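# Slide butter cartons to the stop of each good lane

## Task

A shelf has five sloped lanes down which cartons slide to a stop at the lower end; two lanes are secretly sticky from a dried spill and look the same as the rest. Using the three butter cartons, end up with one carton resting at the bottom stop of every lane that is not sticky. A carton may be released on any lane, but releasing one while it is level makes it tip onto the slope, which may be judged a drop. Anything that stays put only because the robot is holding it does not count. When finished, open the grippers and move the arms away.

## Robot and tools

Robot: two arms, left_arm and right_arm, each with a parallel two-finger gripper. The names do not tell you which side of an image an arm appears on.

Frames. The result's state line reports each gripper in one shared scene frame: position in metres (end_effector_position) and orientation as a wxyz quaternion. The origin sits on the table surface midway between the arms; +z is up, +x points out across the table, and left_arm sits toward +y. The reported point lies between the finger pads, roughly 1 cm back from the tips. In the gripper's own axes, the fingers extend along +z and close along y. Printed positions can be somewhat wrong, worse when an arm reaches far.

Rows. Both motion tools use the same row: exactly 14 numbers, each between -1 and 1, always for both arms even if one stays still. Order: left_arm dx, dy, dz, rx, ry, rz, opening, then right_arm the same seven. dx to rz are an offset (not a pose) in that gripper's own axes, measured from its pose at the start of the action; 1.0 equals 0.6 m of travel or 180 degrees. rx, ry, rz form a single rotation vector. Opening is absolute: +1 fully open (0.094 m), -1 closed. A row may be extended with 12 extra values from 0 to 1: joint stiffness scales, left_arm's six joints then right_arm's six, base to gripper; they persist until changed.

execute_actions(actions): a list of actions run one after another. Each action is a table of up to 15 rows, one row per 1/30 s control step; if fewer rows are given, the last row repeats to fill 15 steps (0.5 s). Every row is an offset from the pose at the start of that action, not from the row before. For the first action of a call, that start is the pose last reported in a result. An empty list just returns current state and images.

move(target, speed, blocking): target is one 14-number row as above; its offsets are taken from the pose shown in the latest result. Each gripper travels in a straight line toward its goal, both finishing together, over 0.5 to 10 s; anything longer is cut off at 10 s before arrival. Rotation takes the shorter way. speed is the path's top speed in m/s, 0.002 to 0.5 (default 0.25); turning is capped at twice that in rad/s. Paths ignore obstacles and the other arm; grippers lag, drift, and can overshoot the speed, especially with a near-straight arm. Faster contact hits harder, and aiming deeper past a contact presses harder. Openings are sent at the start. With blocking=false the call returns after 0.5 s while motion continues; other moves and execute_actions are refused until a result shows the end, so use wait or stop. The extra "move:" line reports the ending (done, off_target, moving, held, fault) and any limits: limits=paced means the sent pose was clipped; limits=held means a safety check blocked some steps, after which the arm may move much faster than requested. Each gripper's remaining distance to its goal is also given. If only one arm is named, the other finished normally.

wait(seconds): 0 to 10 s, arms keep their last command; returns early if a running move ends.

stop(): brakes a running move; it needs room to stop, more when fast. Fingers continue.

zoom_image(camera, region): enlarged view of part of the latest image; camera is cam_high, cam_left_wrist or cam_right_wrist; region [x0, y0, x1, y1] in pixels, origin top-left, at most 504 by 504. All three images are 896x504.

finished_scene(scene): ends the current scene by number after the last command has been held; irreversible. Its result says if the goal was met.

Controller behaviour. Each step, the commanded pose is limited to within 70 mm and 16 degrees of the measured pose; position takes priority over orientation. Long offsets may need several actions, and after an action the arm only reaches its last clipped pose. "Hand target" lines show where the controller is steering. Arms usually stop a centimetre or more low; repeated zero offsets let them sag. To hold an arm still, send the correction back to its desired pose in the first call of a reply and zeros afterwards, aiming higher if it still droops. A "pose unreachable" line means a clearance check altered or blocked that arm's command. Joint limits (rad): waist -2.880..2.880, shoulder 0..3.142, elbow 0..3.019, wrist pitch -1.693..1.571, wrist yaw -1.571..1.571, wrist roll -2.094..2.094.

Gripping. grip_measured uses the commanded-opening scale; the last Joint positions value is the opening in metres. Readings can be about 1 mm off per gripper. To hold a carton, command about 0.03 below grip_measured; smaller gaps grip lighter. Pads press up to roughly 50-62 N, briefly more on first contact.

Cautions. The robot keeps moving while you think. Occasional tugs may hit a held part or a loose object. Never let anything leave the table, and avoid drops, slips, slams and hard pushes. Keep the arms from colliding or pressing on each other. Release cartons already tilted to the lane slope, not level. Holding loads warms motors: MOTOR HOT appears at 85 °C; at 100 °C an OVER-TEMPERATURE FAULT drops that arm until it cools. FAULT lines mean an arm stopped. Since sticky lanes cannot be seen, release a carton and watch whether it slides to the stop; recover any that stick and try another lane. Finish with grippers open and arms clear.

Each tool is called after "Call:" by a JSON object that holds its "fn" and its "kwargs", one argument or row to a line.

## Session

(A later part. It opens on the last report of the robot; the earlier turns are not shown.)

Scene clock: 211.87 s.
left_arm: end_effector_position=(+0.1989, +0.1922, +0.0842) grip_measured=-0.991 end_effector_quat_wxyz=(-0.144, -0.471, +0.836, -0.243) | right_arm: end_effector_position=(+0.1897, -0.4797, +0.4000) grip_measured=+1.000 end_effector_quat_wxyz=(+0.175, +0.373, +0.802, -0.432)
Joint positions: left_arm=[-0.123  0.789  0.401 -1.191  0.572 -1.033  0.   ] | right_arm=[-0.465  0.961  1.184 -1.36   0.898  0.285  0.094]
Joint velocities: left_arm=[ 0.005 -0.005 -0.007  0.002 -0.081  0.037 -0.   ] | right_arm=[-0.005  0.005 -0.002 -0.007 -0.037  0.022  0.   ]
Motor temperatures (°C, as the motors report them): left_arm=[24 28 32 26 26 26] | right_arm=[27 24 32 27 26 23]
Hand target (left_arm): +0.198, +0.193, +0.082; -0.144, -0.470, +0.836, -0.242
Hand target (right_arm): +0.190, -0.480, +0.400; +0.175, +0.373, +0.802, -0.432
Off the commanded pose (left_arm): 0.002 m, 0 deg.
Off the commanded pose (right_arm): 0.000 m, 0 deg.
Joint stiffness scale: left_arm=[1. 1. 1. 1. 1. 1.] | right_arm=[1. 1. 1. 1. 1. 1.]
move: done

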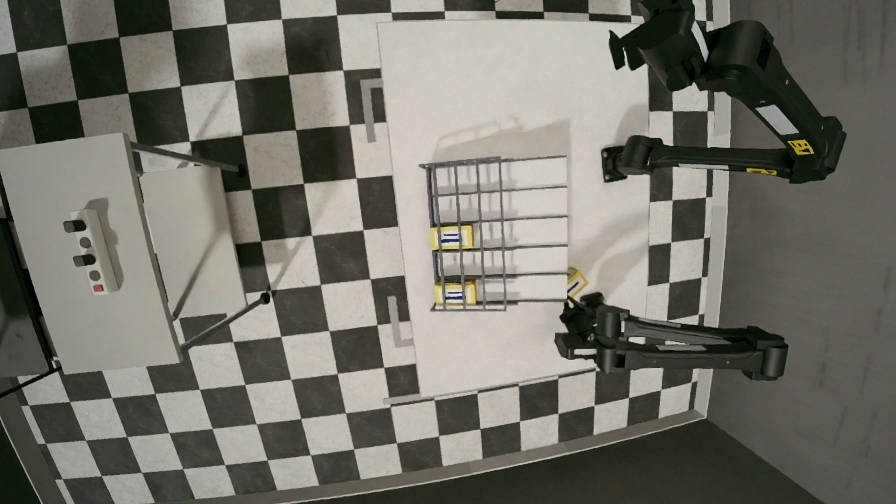

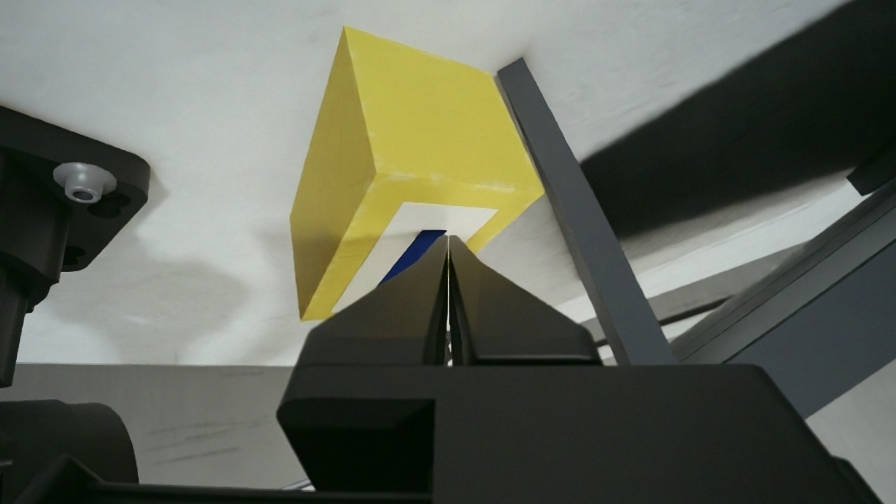

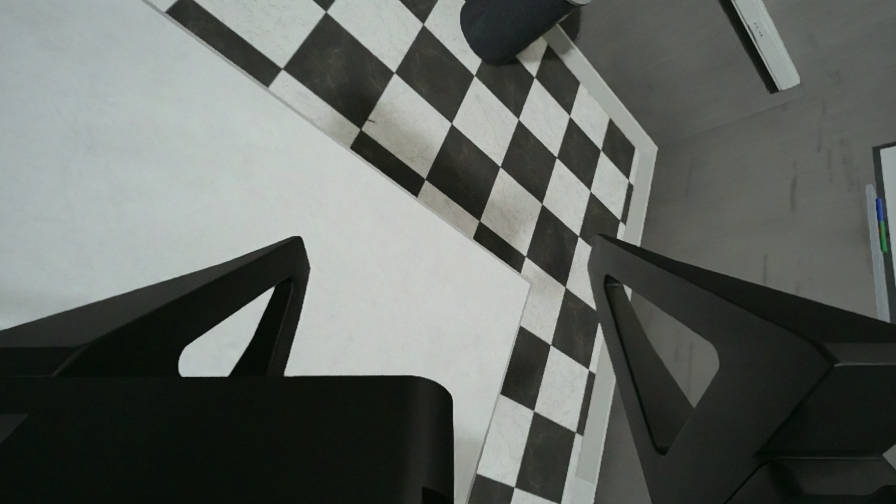

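Call:
{"fn": "move", "kwargs": {
  "target": [-0.03,0,0.03,0,0,0,-1,0,0,0,0,0,0,1],
  "speed": 0.05
}}

Call:
{"fn": "move", "kwargs": {
  "target": [0,0.09,0.01,0,0,0,-1,0,0,0,0,0,0,1],
  "speed": 0.05
}}

Scene clock: 215.53 s.
left_arm: end_effector_position=(+0.2085, +0.1908, +0.0753) grip_measured=-0.991 end_effector_quat_wxyz=(-0.149, -0.471, +0.833, -0.250) | right_arm: end_effector_position=(+0.1897, -0.4797, +0.4000) grip_measured=+1.000 end_effector_quat_wxyz=(+0.175, +0.373, +0.802, -0.432)
Joint positions: left_arm=[-0.116  0.854  0.397 -1.127  0.59  -1.027  0.   ] | right_arm=[-0.465  0.961  1.184 -1.36   0.898  0.285  0.094]
Joint velocities: left_arm=[-0.015 -0.015  0.012  0.007 -0.037 -0.007  0.   ] | right_arm=[ 0.005 -0.005  0.007 -0.002  0.007  0.022  0.   ]
Motor temperatures (°C, as the motors report them): left_arm=[24 28 32 26 26 26] | right_arm=[27 24 32 27 26 23]
Hand target (left_arm): +0.207, +0.195, +0.062; -0.144, -0.471, +0.836, -0.243
Hand target (right_arm): +0.190, -0.480, +0.400; +0.175, +0.373, +0.802, -0.432
Off the commanded pose (left_arm): 0.015 m, 1 deg.
Off the commanded pose (right_arm): 0.000 m, 0 deg.
Joint stiffness scale: left_arm=[1. 1. 1. 1. 1. 1.] | right_arm=[1. 1. 1. 1. 1. 1.]
move: off_target (left_arm)

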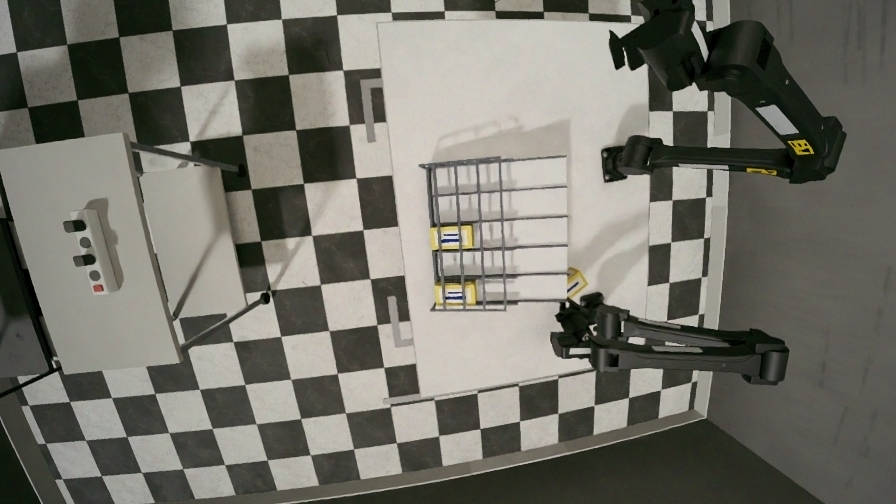

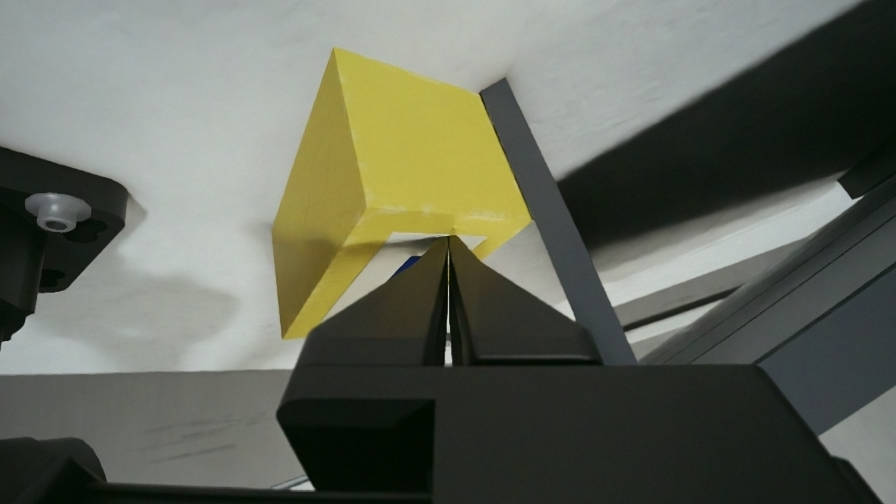

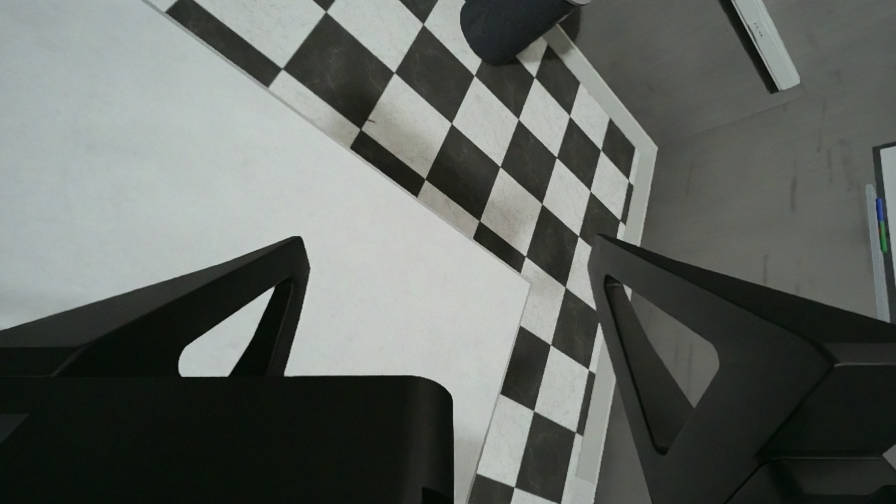

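Scene clock: 216.87 s.
left_arm: end_effector_position=(+0.1963, +0.2004, +0.0767) grip_measured=-0.991 end_effector_quat_wxyz=(-0.128, -0.469, +0.832, -0.269) | right_arm: end_effector_position=(+0.1897, -0.4797, +0.4000) grip_measured=+1.000 end_effector_quat_wxyz=(+0.175, +0.373, +0.802, -0.432)
Joint positions: left_arm=[-0.036  0.758  0.359 -1.177  0.606 -0.947  0.   ] | right_arm=[-0.465  0.961  1.184 -1.36   0.898  0.285  0.094]
Joint velocities: left_arm=[ 0.005 -0.005  0.002  0.012 -0.037  0.007  0.   ] | right_arm=[-0.005 -0.005 -0.017 -0.007 -0.051 -0.022  0.   ]
Motor temperatures (°C, as the motors report them): left_arm=[24 28 32 26 26 26] | right_arm=[27 24 32 27 26 23]
Hand target (left_arm): +0.196, +0.201, +0.076; -0.129, -0.469, +0.832, -0.267
Hand target (right_arm): +0.190, -0.480, +0.400; +0.175, +0.373, +0.802, -0.432
Off the commanded pose (left_arm): 0.042 m, 3 deg.
Off the commanded pose (right_arm): 0.000 m, 0 deg.
Joint stiffness scale: left_arm=[1. 1. 1. 1. 1. 1.] | right_arm=[1. 1. 1. 1. 1. 1.]
move: held (left_arm); limits=held; held on 15 of 40 steps (left_arm), including the last (left_arm)
pose unreachable (left arm): on one or more control steps of this call, first in action 0 (counted from 0), this arm could not follow its commanded pose, so it was not sent that pose on those steps. On the call's last step it was still not sent that pose. It may still have moved: this result reports where it is.
cause: the commanded pose would bring two parts of the arm too close to each other (its upper arm (the part past joint 2) and its gripper housing, with joints 3 (elbow) to 6 (wrist roll) between them).

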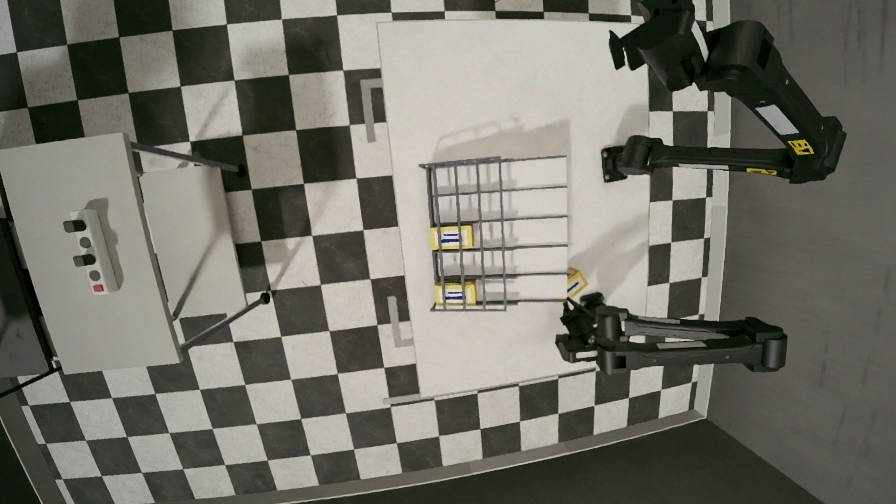

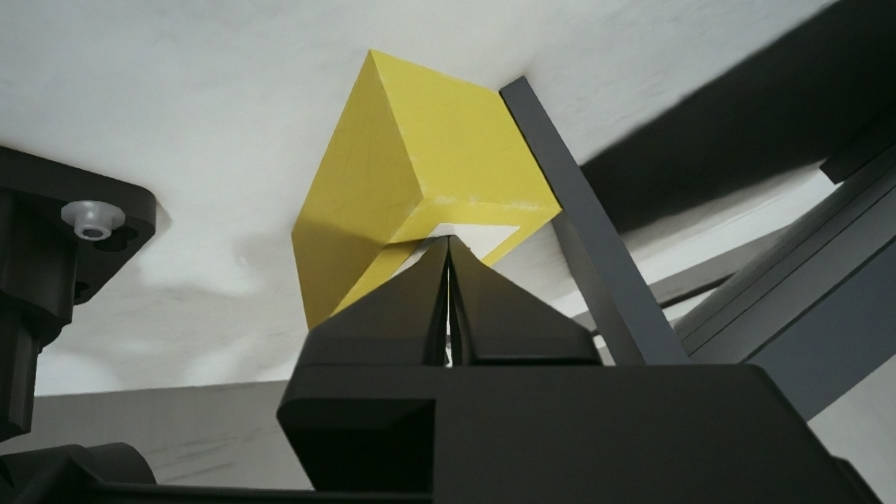

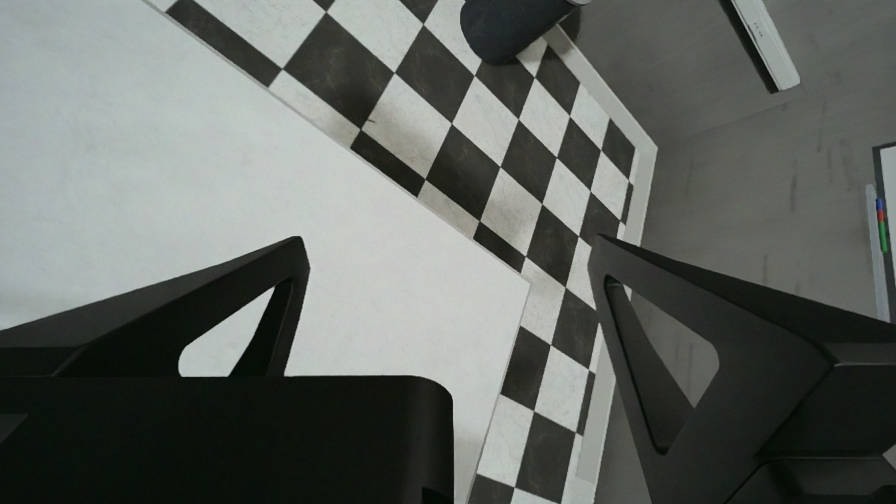

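Call:
{"fn": "move", "kwargs": {
  "target": [-0.1,0,-0.4,0,0,0,-1,0,0,0,0,0,0,1]
}}

Scene clock: 220.57 s.
left_arm: end_effector_position=(+0.2165, +0.3781, +0.2295) grip_measured=-0.991 end_effector_quat_wxyz=(+0.008, -0.518, +0.833, -0.193) | right_arm: end_effector_position=(+0.1897, -0.4797, +0.4000) grip_measured=+1.000 end_effector_quat_wxyz=(+0.175, +0.373, +0.802, -0.432)
Joint positions: left_arm=[ 0.708  0.85   0.856 -1.668  0.378 -0.273  0.   ] | right_arm=[-0.465  0.961  1.184 -1.36   0.898  0.285  0.094]
Joint velocities: left_arm=[-0.005 -0.005  0.002 -0.012 -0.007 -0.007  0.   ] | right_arm=[ 0.005  0.005 -0.002 -0.007  0.007 -0.022  0.   ]
Motor temperatures (°C, as the motors report them): left_arm=[24 28 32 26 26 26] | right_arm=[27 24 32 27 26 23]
Hand target (left_arm): +0.219, +0.383, +0.243; +0.019, -0.512, +0.838, -0.189
Hand target (right_arm): +0.190, -0.480, +0.400; +0.175, +0.373, +0.802, -0.432
Off the commanded pose (left_arm): 0.017 m, 19 deg; orientation clipped at the last step of the last action.
Off the commanded pose (right_arm): 0.000 m, 0 deg.
Joint stiffness scale: left_arm=[1. 1. 1. 1. 1. 1.] | right_arm=[1. 1. 1. 1. 1. 1.]
joint sent to its limit (left arm) — the command would take joint 4 (wrist pitch) past its lower limit, so that joint was sent only as far as its limit.
move: off_target (left_arm); limits=paced

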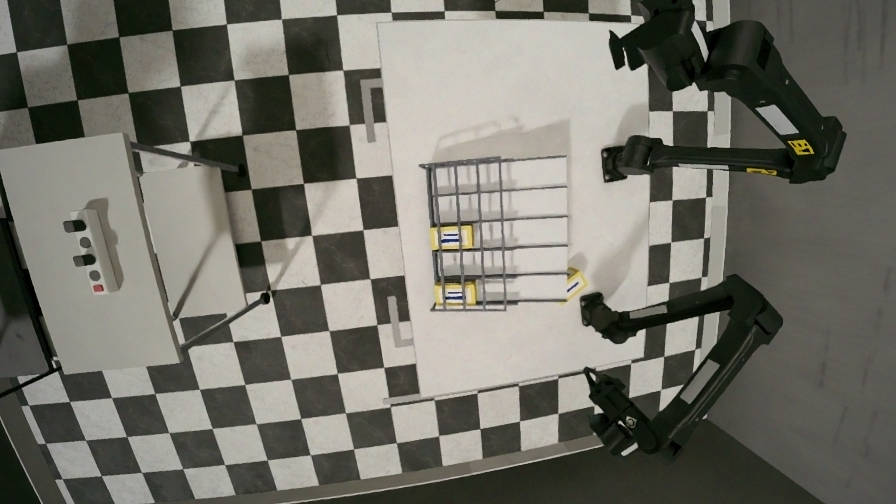

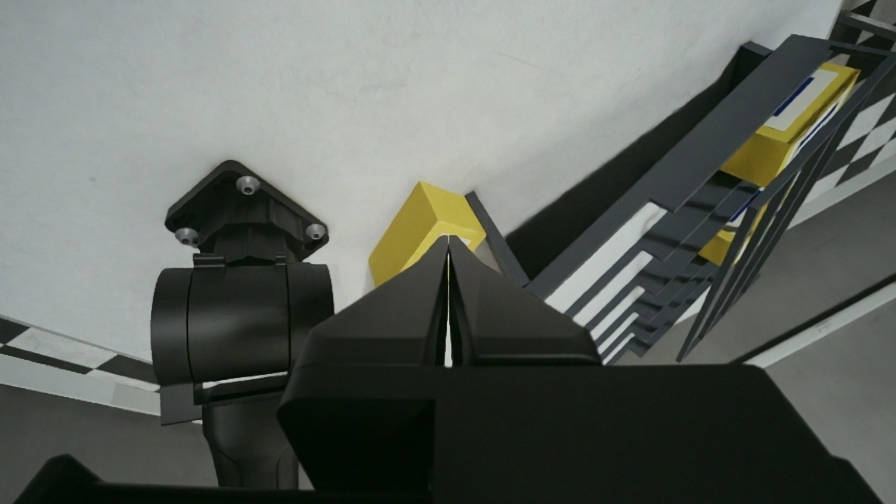

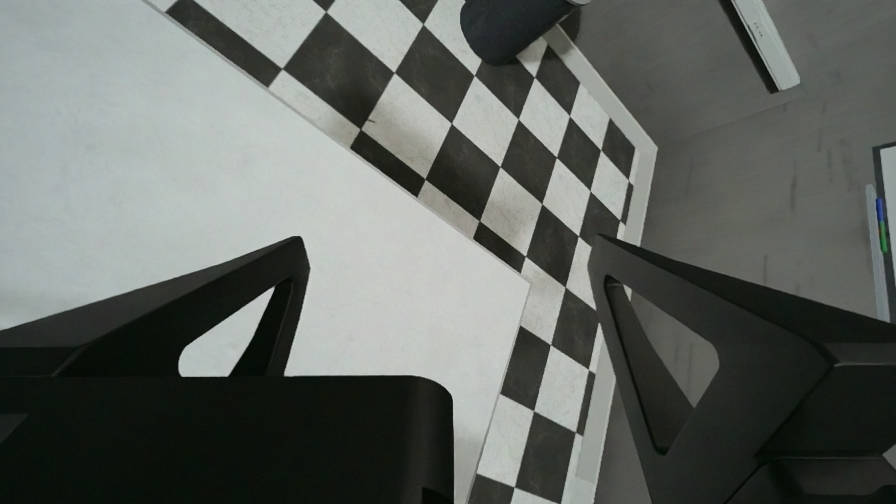

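Call:
{"fn": "move", "kwargs": {
  "target": [0,0,0,0,0,0,-1,0,0,0,-0.353,-0.034,-0.534,0.6]
}}

Scene clock: 229.87 s.
left_arm: end_effector_position=(+0.2165, +0.3781, +0.2295) grip_measured=-0.991 end_effector_quat_wxyz=(+0.008, -0.517, +0.834, -0.193) | right_arm: end_effector_position=(+0.1894, -0.4707, +0.3817) grip_measured=+0.603 end_effector_quat_wxyz=(+0.029, -0.461, +0.882, -0.096)
Joint positions: left_arm=[ 0.708  0.85   0.856 -1.668  0.378 -0.269  0.   ] | right_arm=[-0.853  1.123  1.447 -1.692  0.007 -1.726  0.075]
Joint velocities: left_arm=[-0.015 -0.005 -0.002  0.002 -0.081 -0.007  0.   ] | right_arm=[ 0.005 -0.015  0.007 -0.012  0.007 -0.139 -0.001]
Motor temperatures (°C, as the motors report them): left_arm=[24 28 33 26 26 26] | right_arm=[27 24 33 27 25 23]
Hand target (left_arm): +0.216, +0.378, +0.229; +0.008, -0.518, +0.833, -0.193
Hand target (right_arm): +0.190, -0.477, +0.400; +0.032, -0.461, +0.880, -0.112
Off the commanded pose (left_arm): 0.000 m, 0 deg.
Off the commanded pose (right_arm): 0.020 m, 12 deg.
Joint stiffness scale: left_arm=[1. 1. 1. 1. 1. 1.] | right_arm=[1. 1. 1. 1. 1. 1.]
joint sent to its limit (right arm) — the command would take joint 4 (wrist pitch) past its lower limit, so that joint was sent only as far as its limit.
move: off_target (right_arm)

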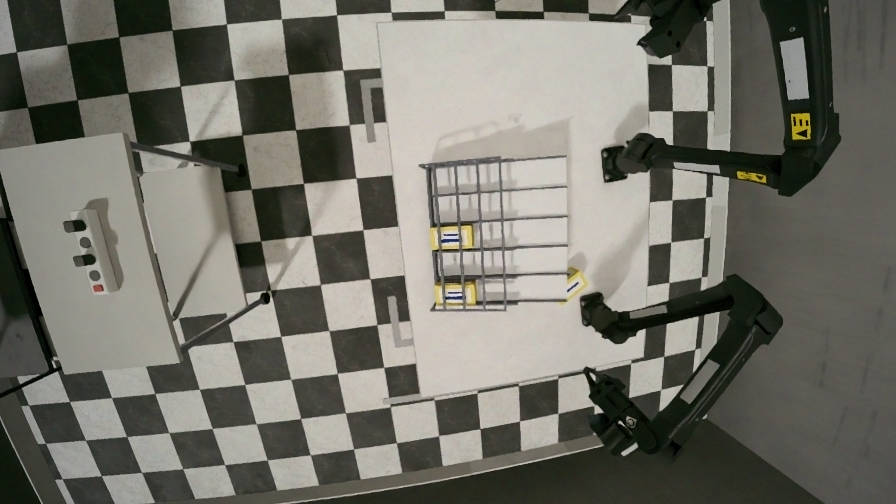

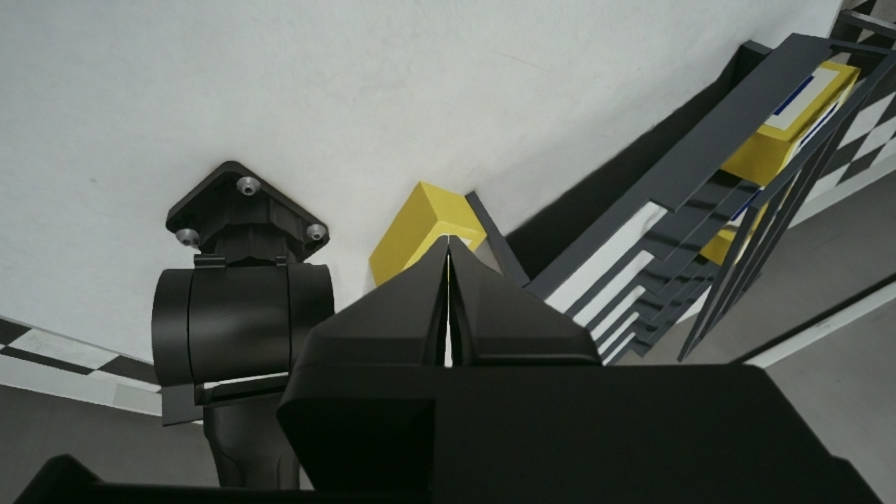

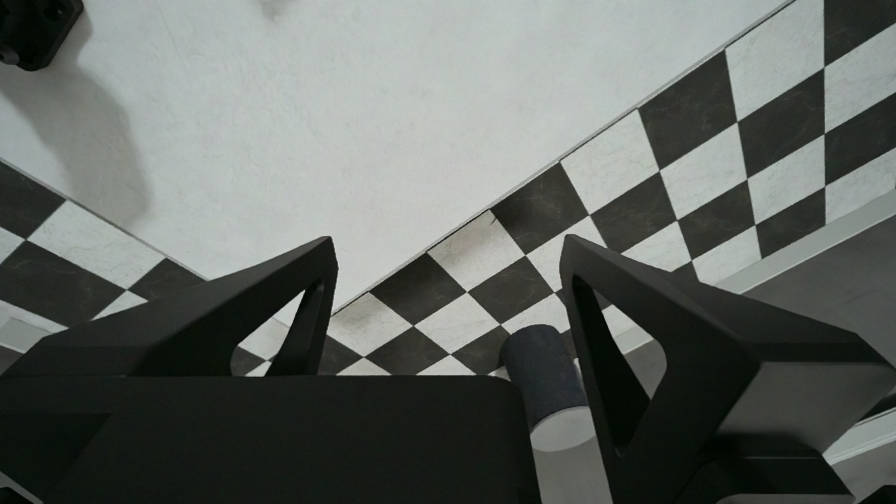

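Call:
{"fn": "move", "kwargs": {
  "target": [0,0,0,0,0,0,-1,-0.95,0.6,0.3,0,0,0,0.6]
}}

Scene clock: 235.10 s.
left_arm: end_effector_position=(+0.2165, +0.3781, +0.2295) grip_measured=-0.991 end_effector_quat_wxyz=(+0.008, -0.517, +0.834, -0.193) | right_arm: end_effector_position=(+0.2344, +0.0229, +0.1515) grip_measured=+0.603 end_effector_quat_wxyz=(-0.002, -0.395, +0.909, -0.135)
Joint positions: left_arm=[ 0.708  0.85   0.856 -1.668  0.378 -0.269  0.   ] | right_arm=[ 0.767  1.474  1.145 -1.364  0.242  0.053  0.075]
Joint velocities: left_arm=[ 0.005 -0.005 -0.002  0.007 -0.066  0.022 -0.   ] | right_arm=[-0.015 -0.005 -0.007 -0.002 -0.022 -0.037 -0.001]
Motor temperatures (°C, as the motors report them): left_arm=[24 27 33 26 25 26] | right_arm=[27 24 33 27 26 23]
Hand target (left_arm): +0.216, +0.378, +0.229; +0.008, -0.517, +0.834, -0.193
Hand target (right_arm): +0.234, +0.093, +0.139; +0.031, -0.461, +0.882, -0.088
Off the commanded pose (left_arm): 0.000 m, 0 deg.
Off the commanded pose (right_arm): 0.153 m, 10 deg; position clipped at the last step of the last action.
Joint stiffness scale: left_arm=[1. 1. 1. 1. 1. 1.] | right_arm=[1. 1. 1. 1. 1. 1.]
move: off_target (right_arm); limits=paced

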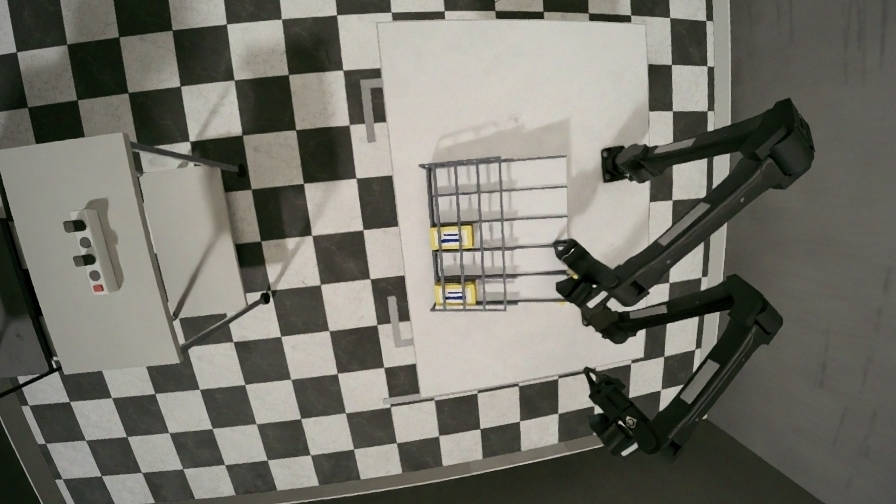

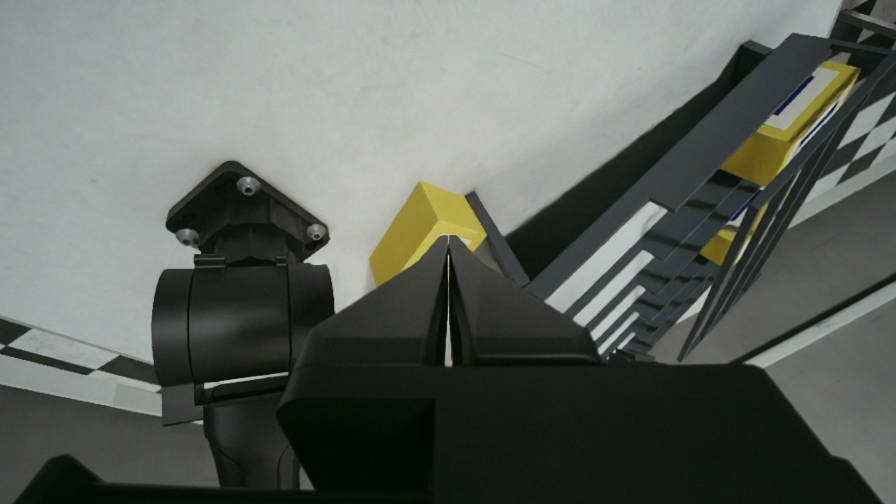

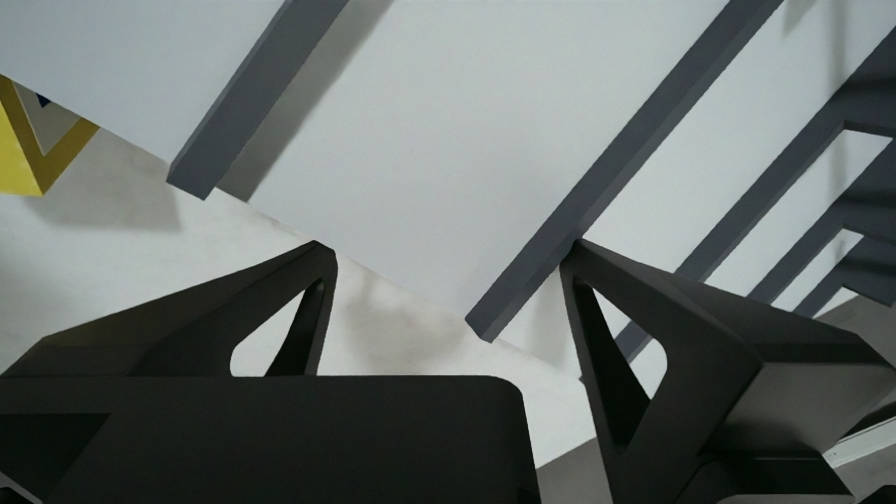

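Stuck on a divider. Raise, then continue.

Call:
{"fn": "move", "kwargs": {
  "target": [0,0,0,0,0,0,-1,0,0,-0.15,0,0,0,0.6]
}}

Call:
{"fn": "move", "kwargs": {
  "target": [0,0,0,0,0,0,-1,-0.25,0.18,0,0,0,0,0.6]
}}

Scene clock: 240.43 s.
left_arm: end_effector_position=(+0.2165, +0.3781, +0.2295) grip_measured=-0.991 end_effector_quat_wxyz=(+0.008, -0.517, +0.834, -0.193) | right_arm: end_effector_position=(+0.2218, +0.0364, +0.2285) grip_measured=+0.603 end_effector_quat_wxyz=(-0.010, -0.398, +0.907, -0.139)
Joint positions: left_arm=[ 0.708  0.85   0.856 -1.668  0.378 -0.269  0.   ] | right_arm=[ 0.812  1.449  1.323 -1.597  0.236  0.095  0.075]
Joint velocities: left_arm=[-0.005  0.005  0.002  0.002 -0.007 -0.051 -0.001] | right_arm=[-0.005 -0.005 -0.007 -0.002  0.066  0.022 -0.   ]
Motor temperatures (°C, as the motors report them): left_arm=[24 27 33 26 25 26] | right_arm=[27 24 34 27 28 24]
Hand target (left_arm): +0.216, +0.378, +0.229; +0.008, -0.517, +0.834, -0.193
Hand target (right_arm): +0.224, +0.044, +0.238; -0.002, -0.395, +0.909, -0.135
Off the commanded pose (left_arm): 0.000 m, 0 deg.
Off the commanded pose (right_arm): 0.013 m, 1 deg.
Joint stiffness scale: left_arm=[1. 1. 1. 1. 1. 1.] | right_arm=[1. 1. 1. 1. 1. 1.]
move: off_target (right_arm)

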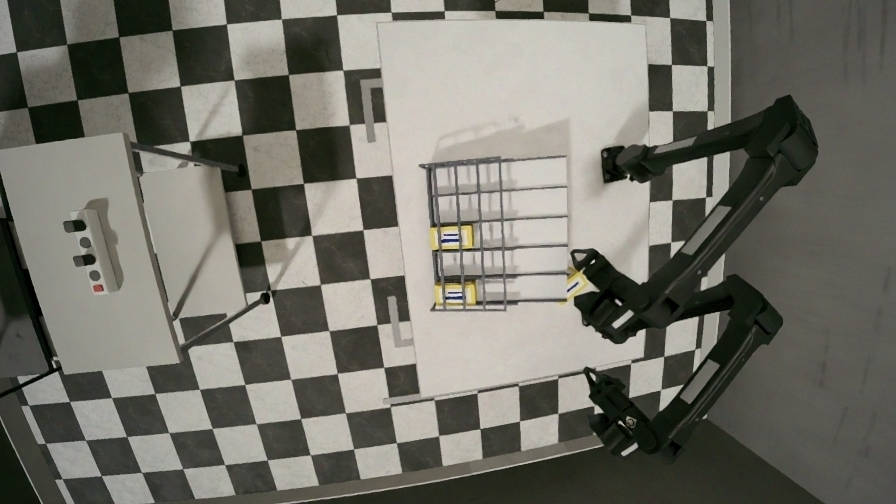

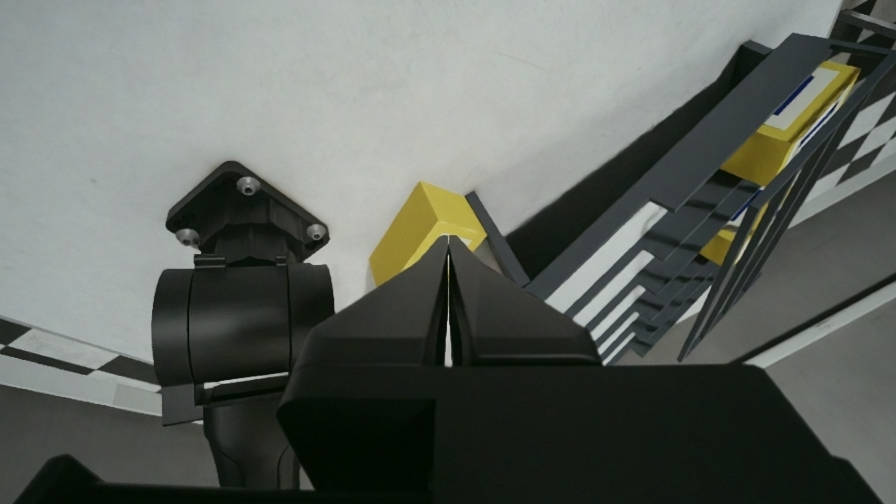

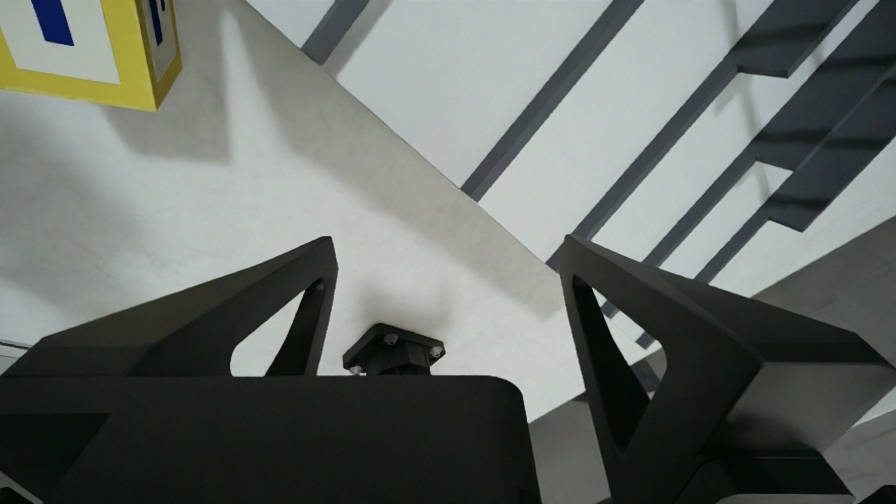

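Scene clock: 241.67 s.
left_arm: end_effector_position=(+0.2165, +0.3781, +0.2295) grip_measured=-0.991 end_effector_quat_wxyz=(+0.008, -0.517, +0.834, -0.193) | right_arm: end_effector_position=(+0.2408, +0.2020, +0.1696) grip_measured=+0.603 end_effector_quat_wxyz=(-0.023, -0.402, +0.903, -0.148)
Joint positions: left_arm=[ 0.708  0.85   0.856 -1.668  0.378 -0.269  0.   ] | right_arm=[ 0.968  1.887  1.72  -1.622  0.208  0.246  0.075]
Joint velocities: left_arm=[-0.005  0.005 -0.002  0.002 -0.022  0.066  0.   ] | right_arm=[ 0.015 -0.015 -0.002 -0.002 -0.051  0.037 -0.001]
Motor temperatures (°C, as the motors report them): left_arm=[24 27 33 26 25 26] | right_arm=[27 24 34 27 27 24]
Hand target (left_arm): +0.216, +0.378, +0.229; +0.008, -0.517, +0.834, -0.193
Hand target (right_arm): +0.244, +0.213, +0.183; -0.010, -0.398, +0.907, -0.138
Off the commanded pose (left_arm): 0.000 m, 0 deg.
Off the commanded pose (right_arm): 0.019 m, 2 deg.
Joint stiffness scale: left_arm=[1. 1. 1. 1. 1. 1.] | right_arm=[1. 1. 1. 1. 1. 1.]
move: off_target (right_arm)

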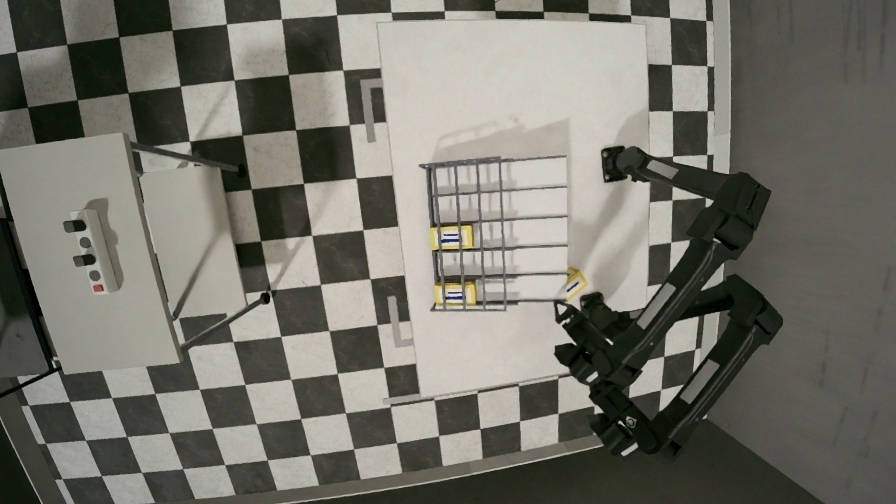

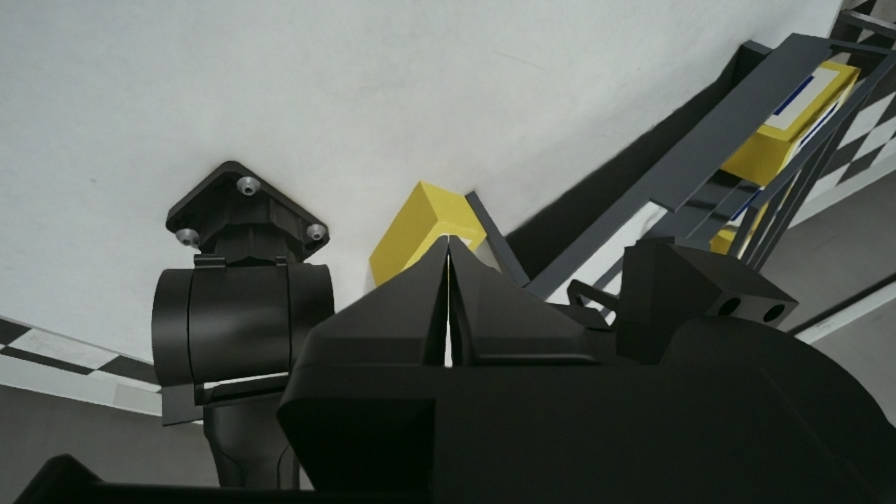

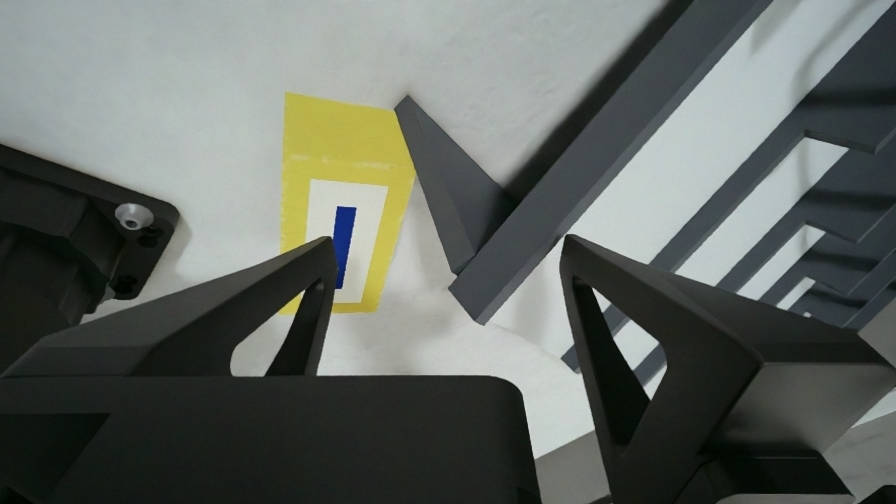

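Call:
{"fn": "move", "kwargs": {
  "target": [0,0,0,0,0,0,-1,0,0.075,0.2,0,0,0,0.6],
  "speed": 0.08
}}

Scene clock: 245.97 s.
left_arm: end_effector_position=(+0.2165, +0.3781, +0.2295) grip_measured=-0.991 end_effector_quat_wxyz=(+0.008, -0.517, +0.834, -0.193) | right_arm: end_effector_position=(+0.2393, +0.2002, +0.1604) grip_measured=+0.603 end_effector_quat_wxyz=(+0.033, -0.395, +0.910, -0.122)
Joint positions: left_arm=[ 0.708  0.85   0.856 -1.668  0.378 -0.269  0.   ] | right_arm=[ 0.977  1.807  1.59  -1.453  0.233  0.262  0.075]
Joint velocities: left_arm=[ 0.005 -0.005 -0.007  0.002  0.007  0.022 -0.001] | right_arm=[-0.005 -0.015 -0.002 -0.002 -0.007 -0.051 -0.   ]
Motor temperatures (°C, as the motors report them): left_arm=[24 27 33 26 25 26] | right_arm=[27 25 34 27 27 24]
Hand target (left_arm): +0.216, +0.378, +0.229; +0.008, -0.517, +0.834, -0.193
Hand target (right_arm): +0.222, +0.191, +0.097; -0.024, -0.401, +0.904, -0.149
Off the commanded pose (left_arm): 0.000 m, 0 deg.
Off the commanded pose (right_arm): 0.119 m, 7 deg; position clipped at the last step of the last action.
Joint stiffness scale: left_arm=[1. 1. 1. 1. 1. 1.] | right_arm=[1. 1. 1. 1. 1. 1.]
move: off_target (right_arm); limits=paced

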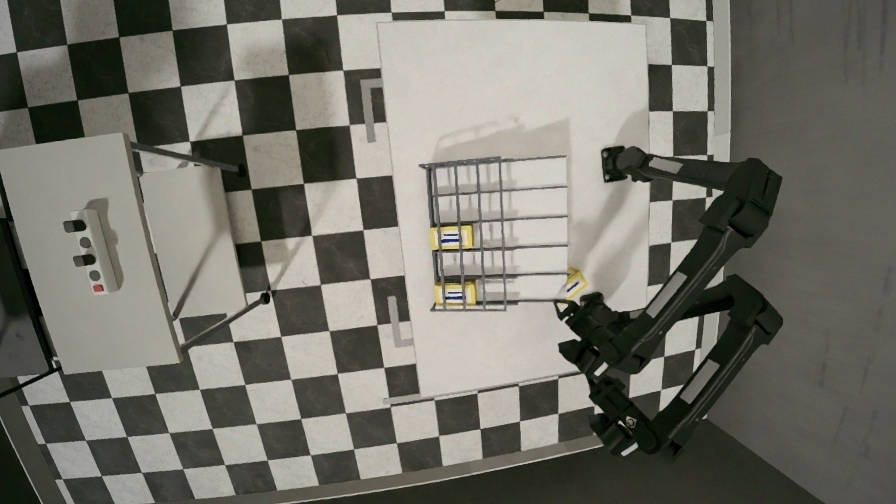

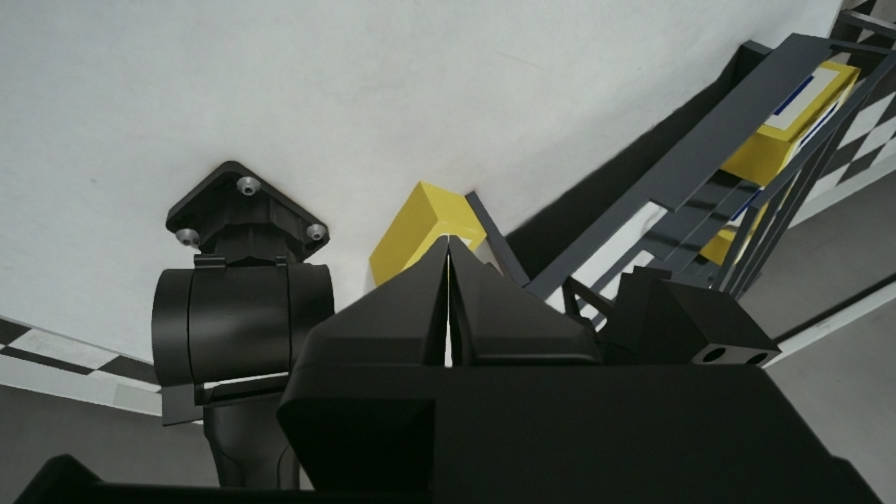

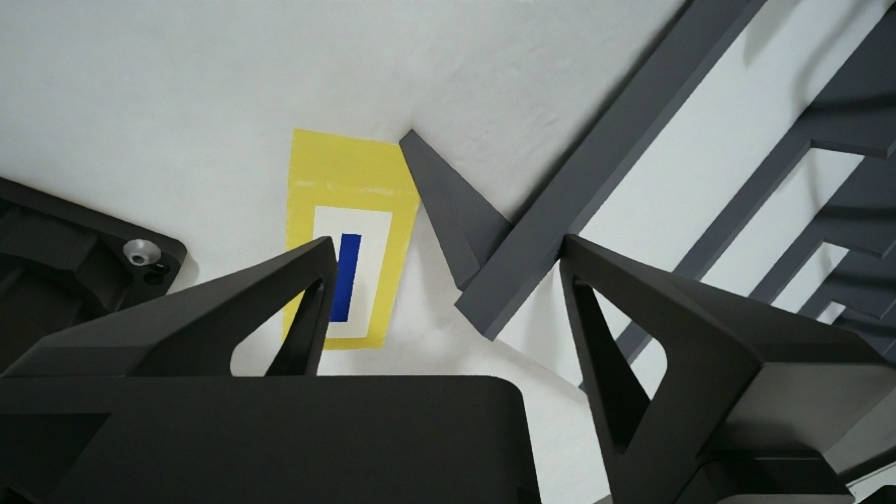

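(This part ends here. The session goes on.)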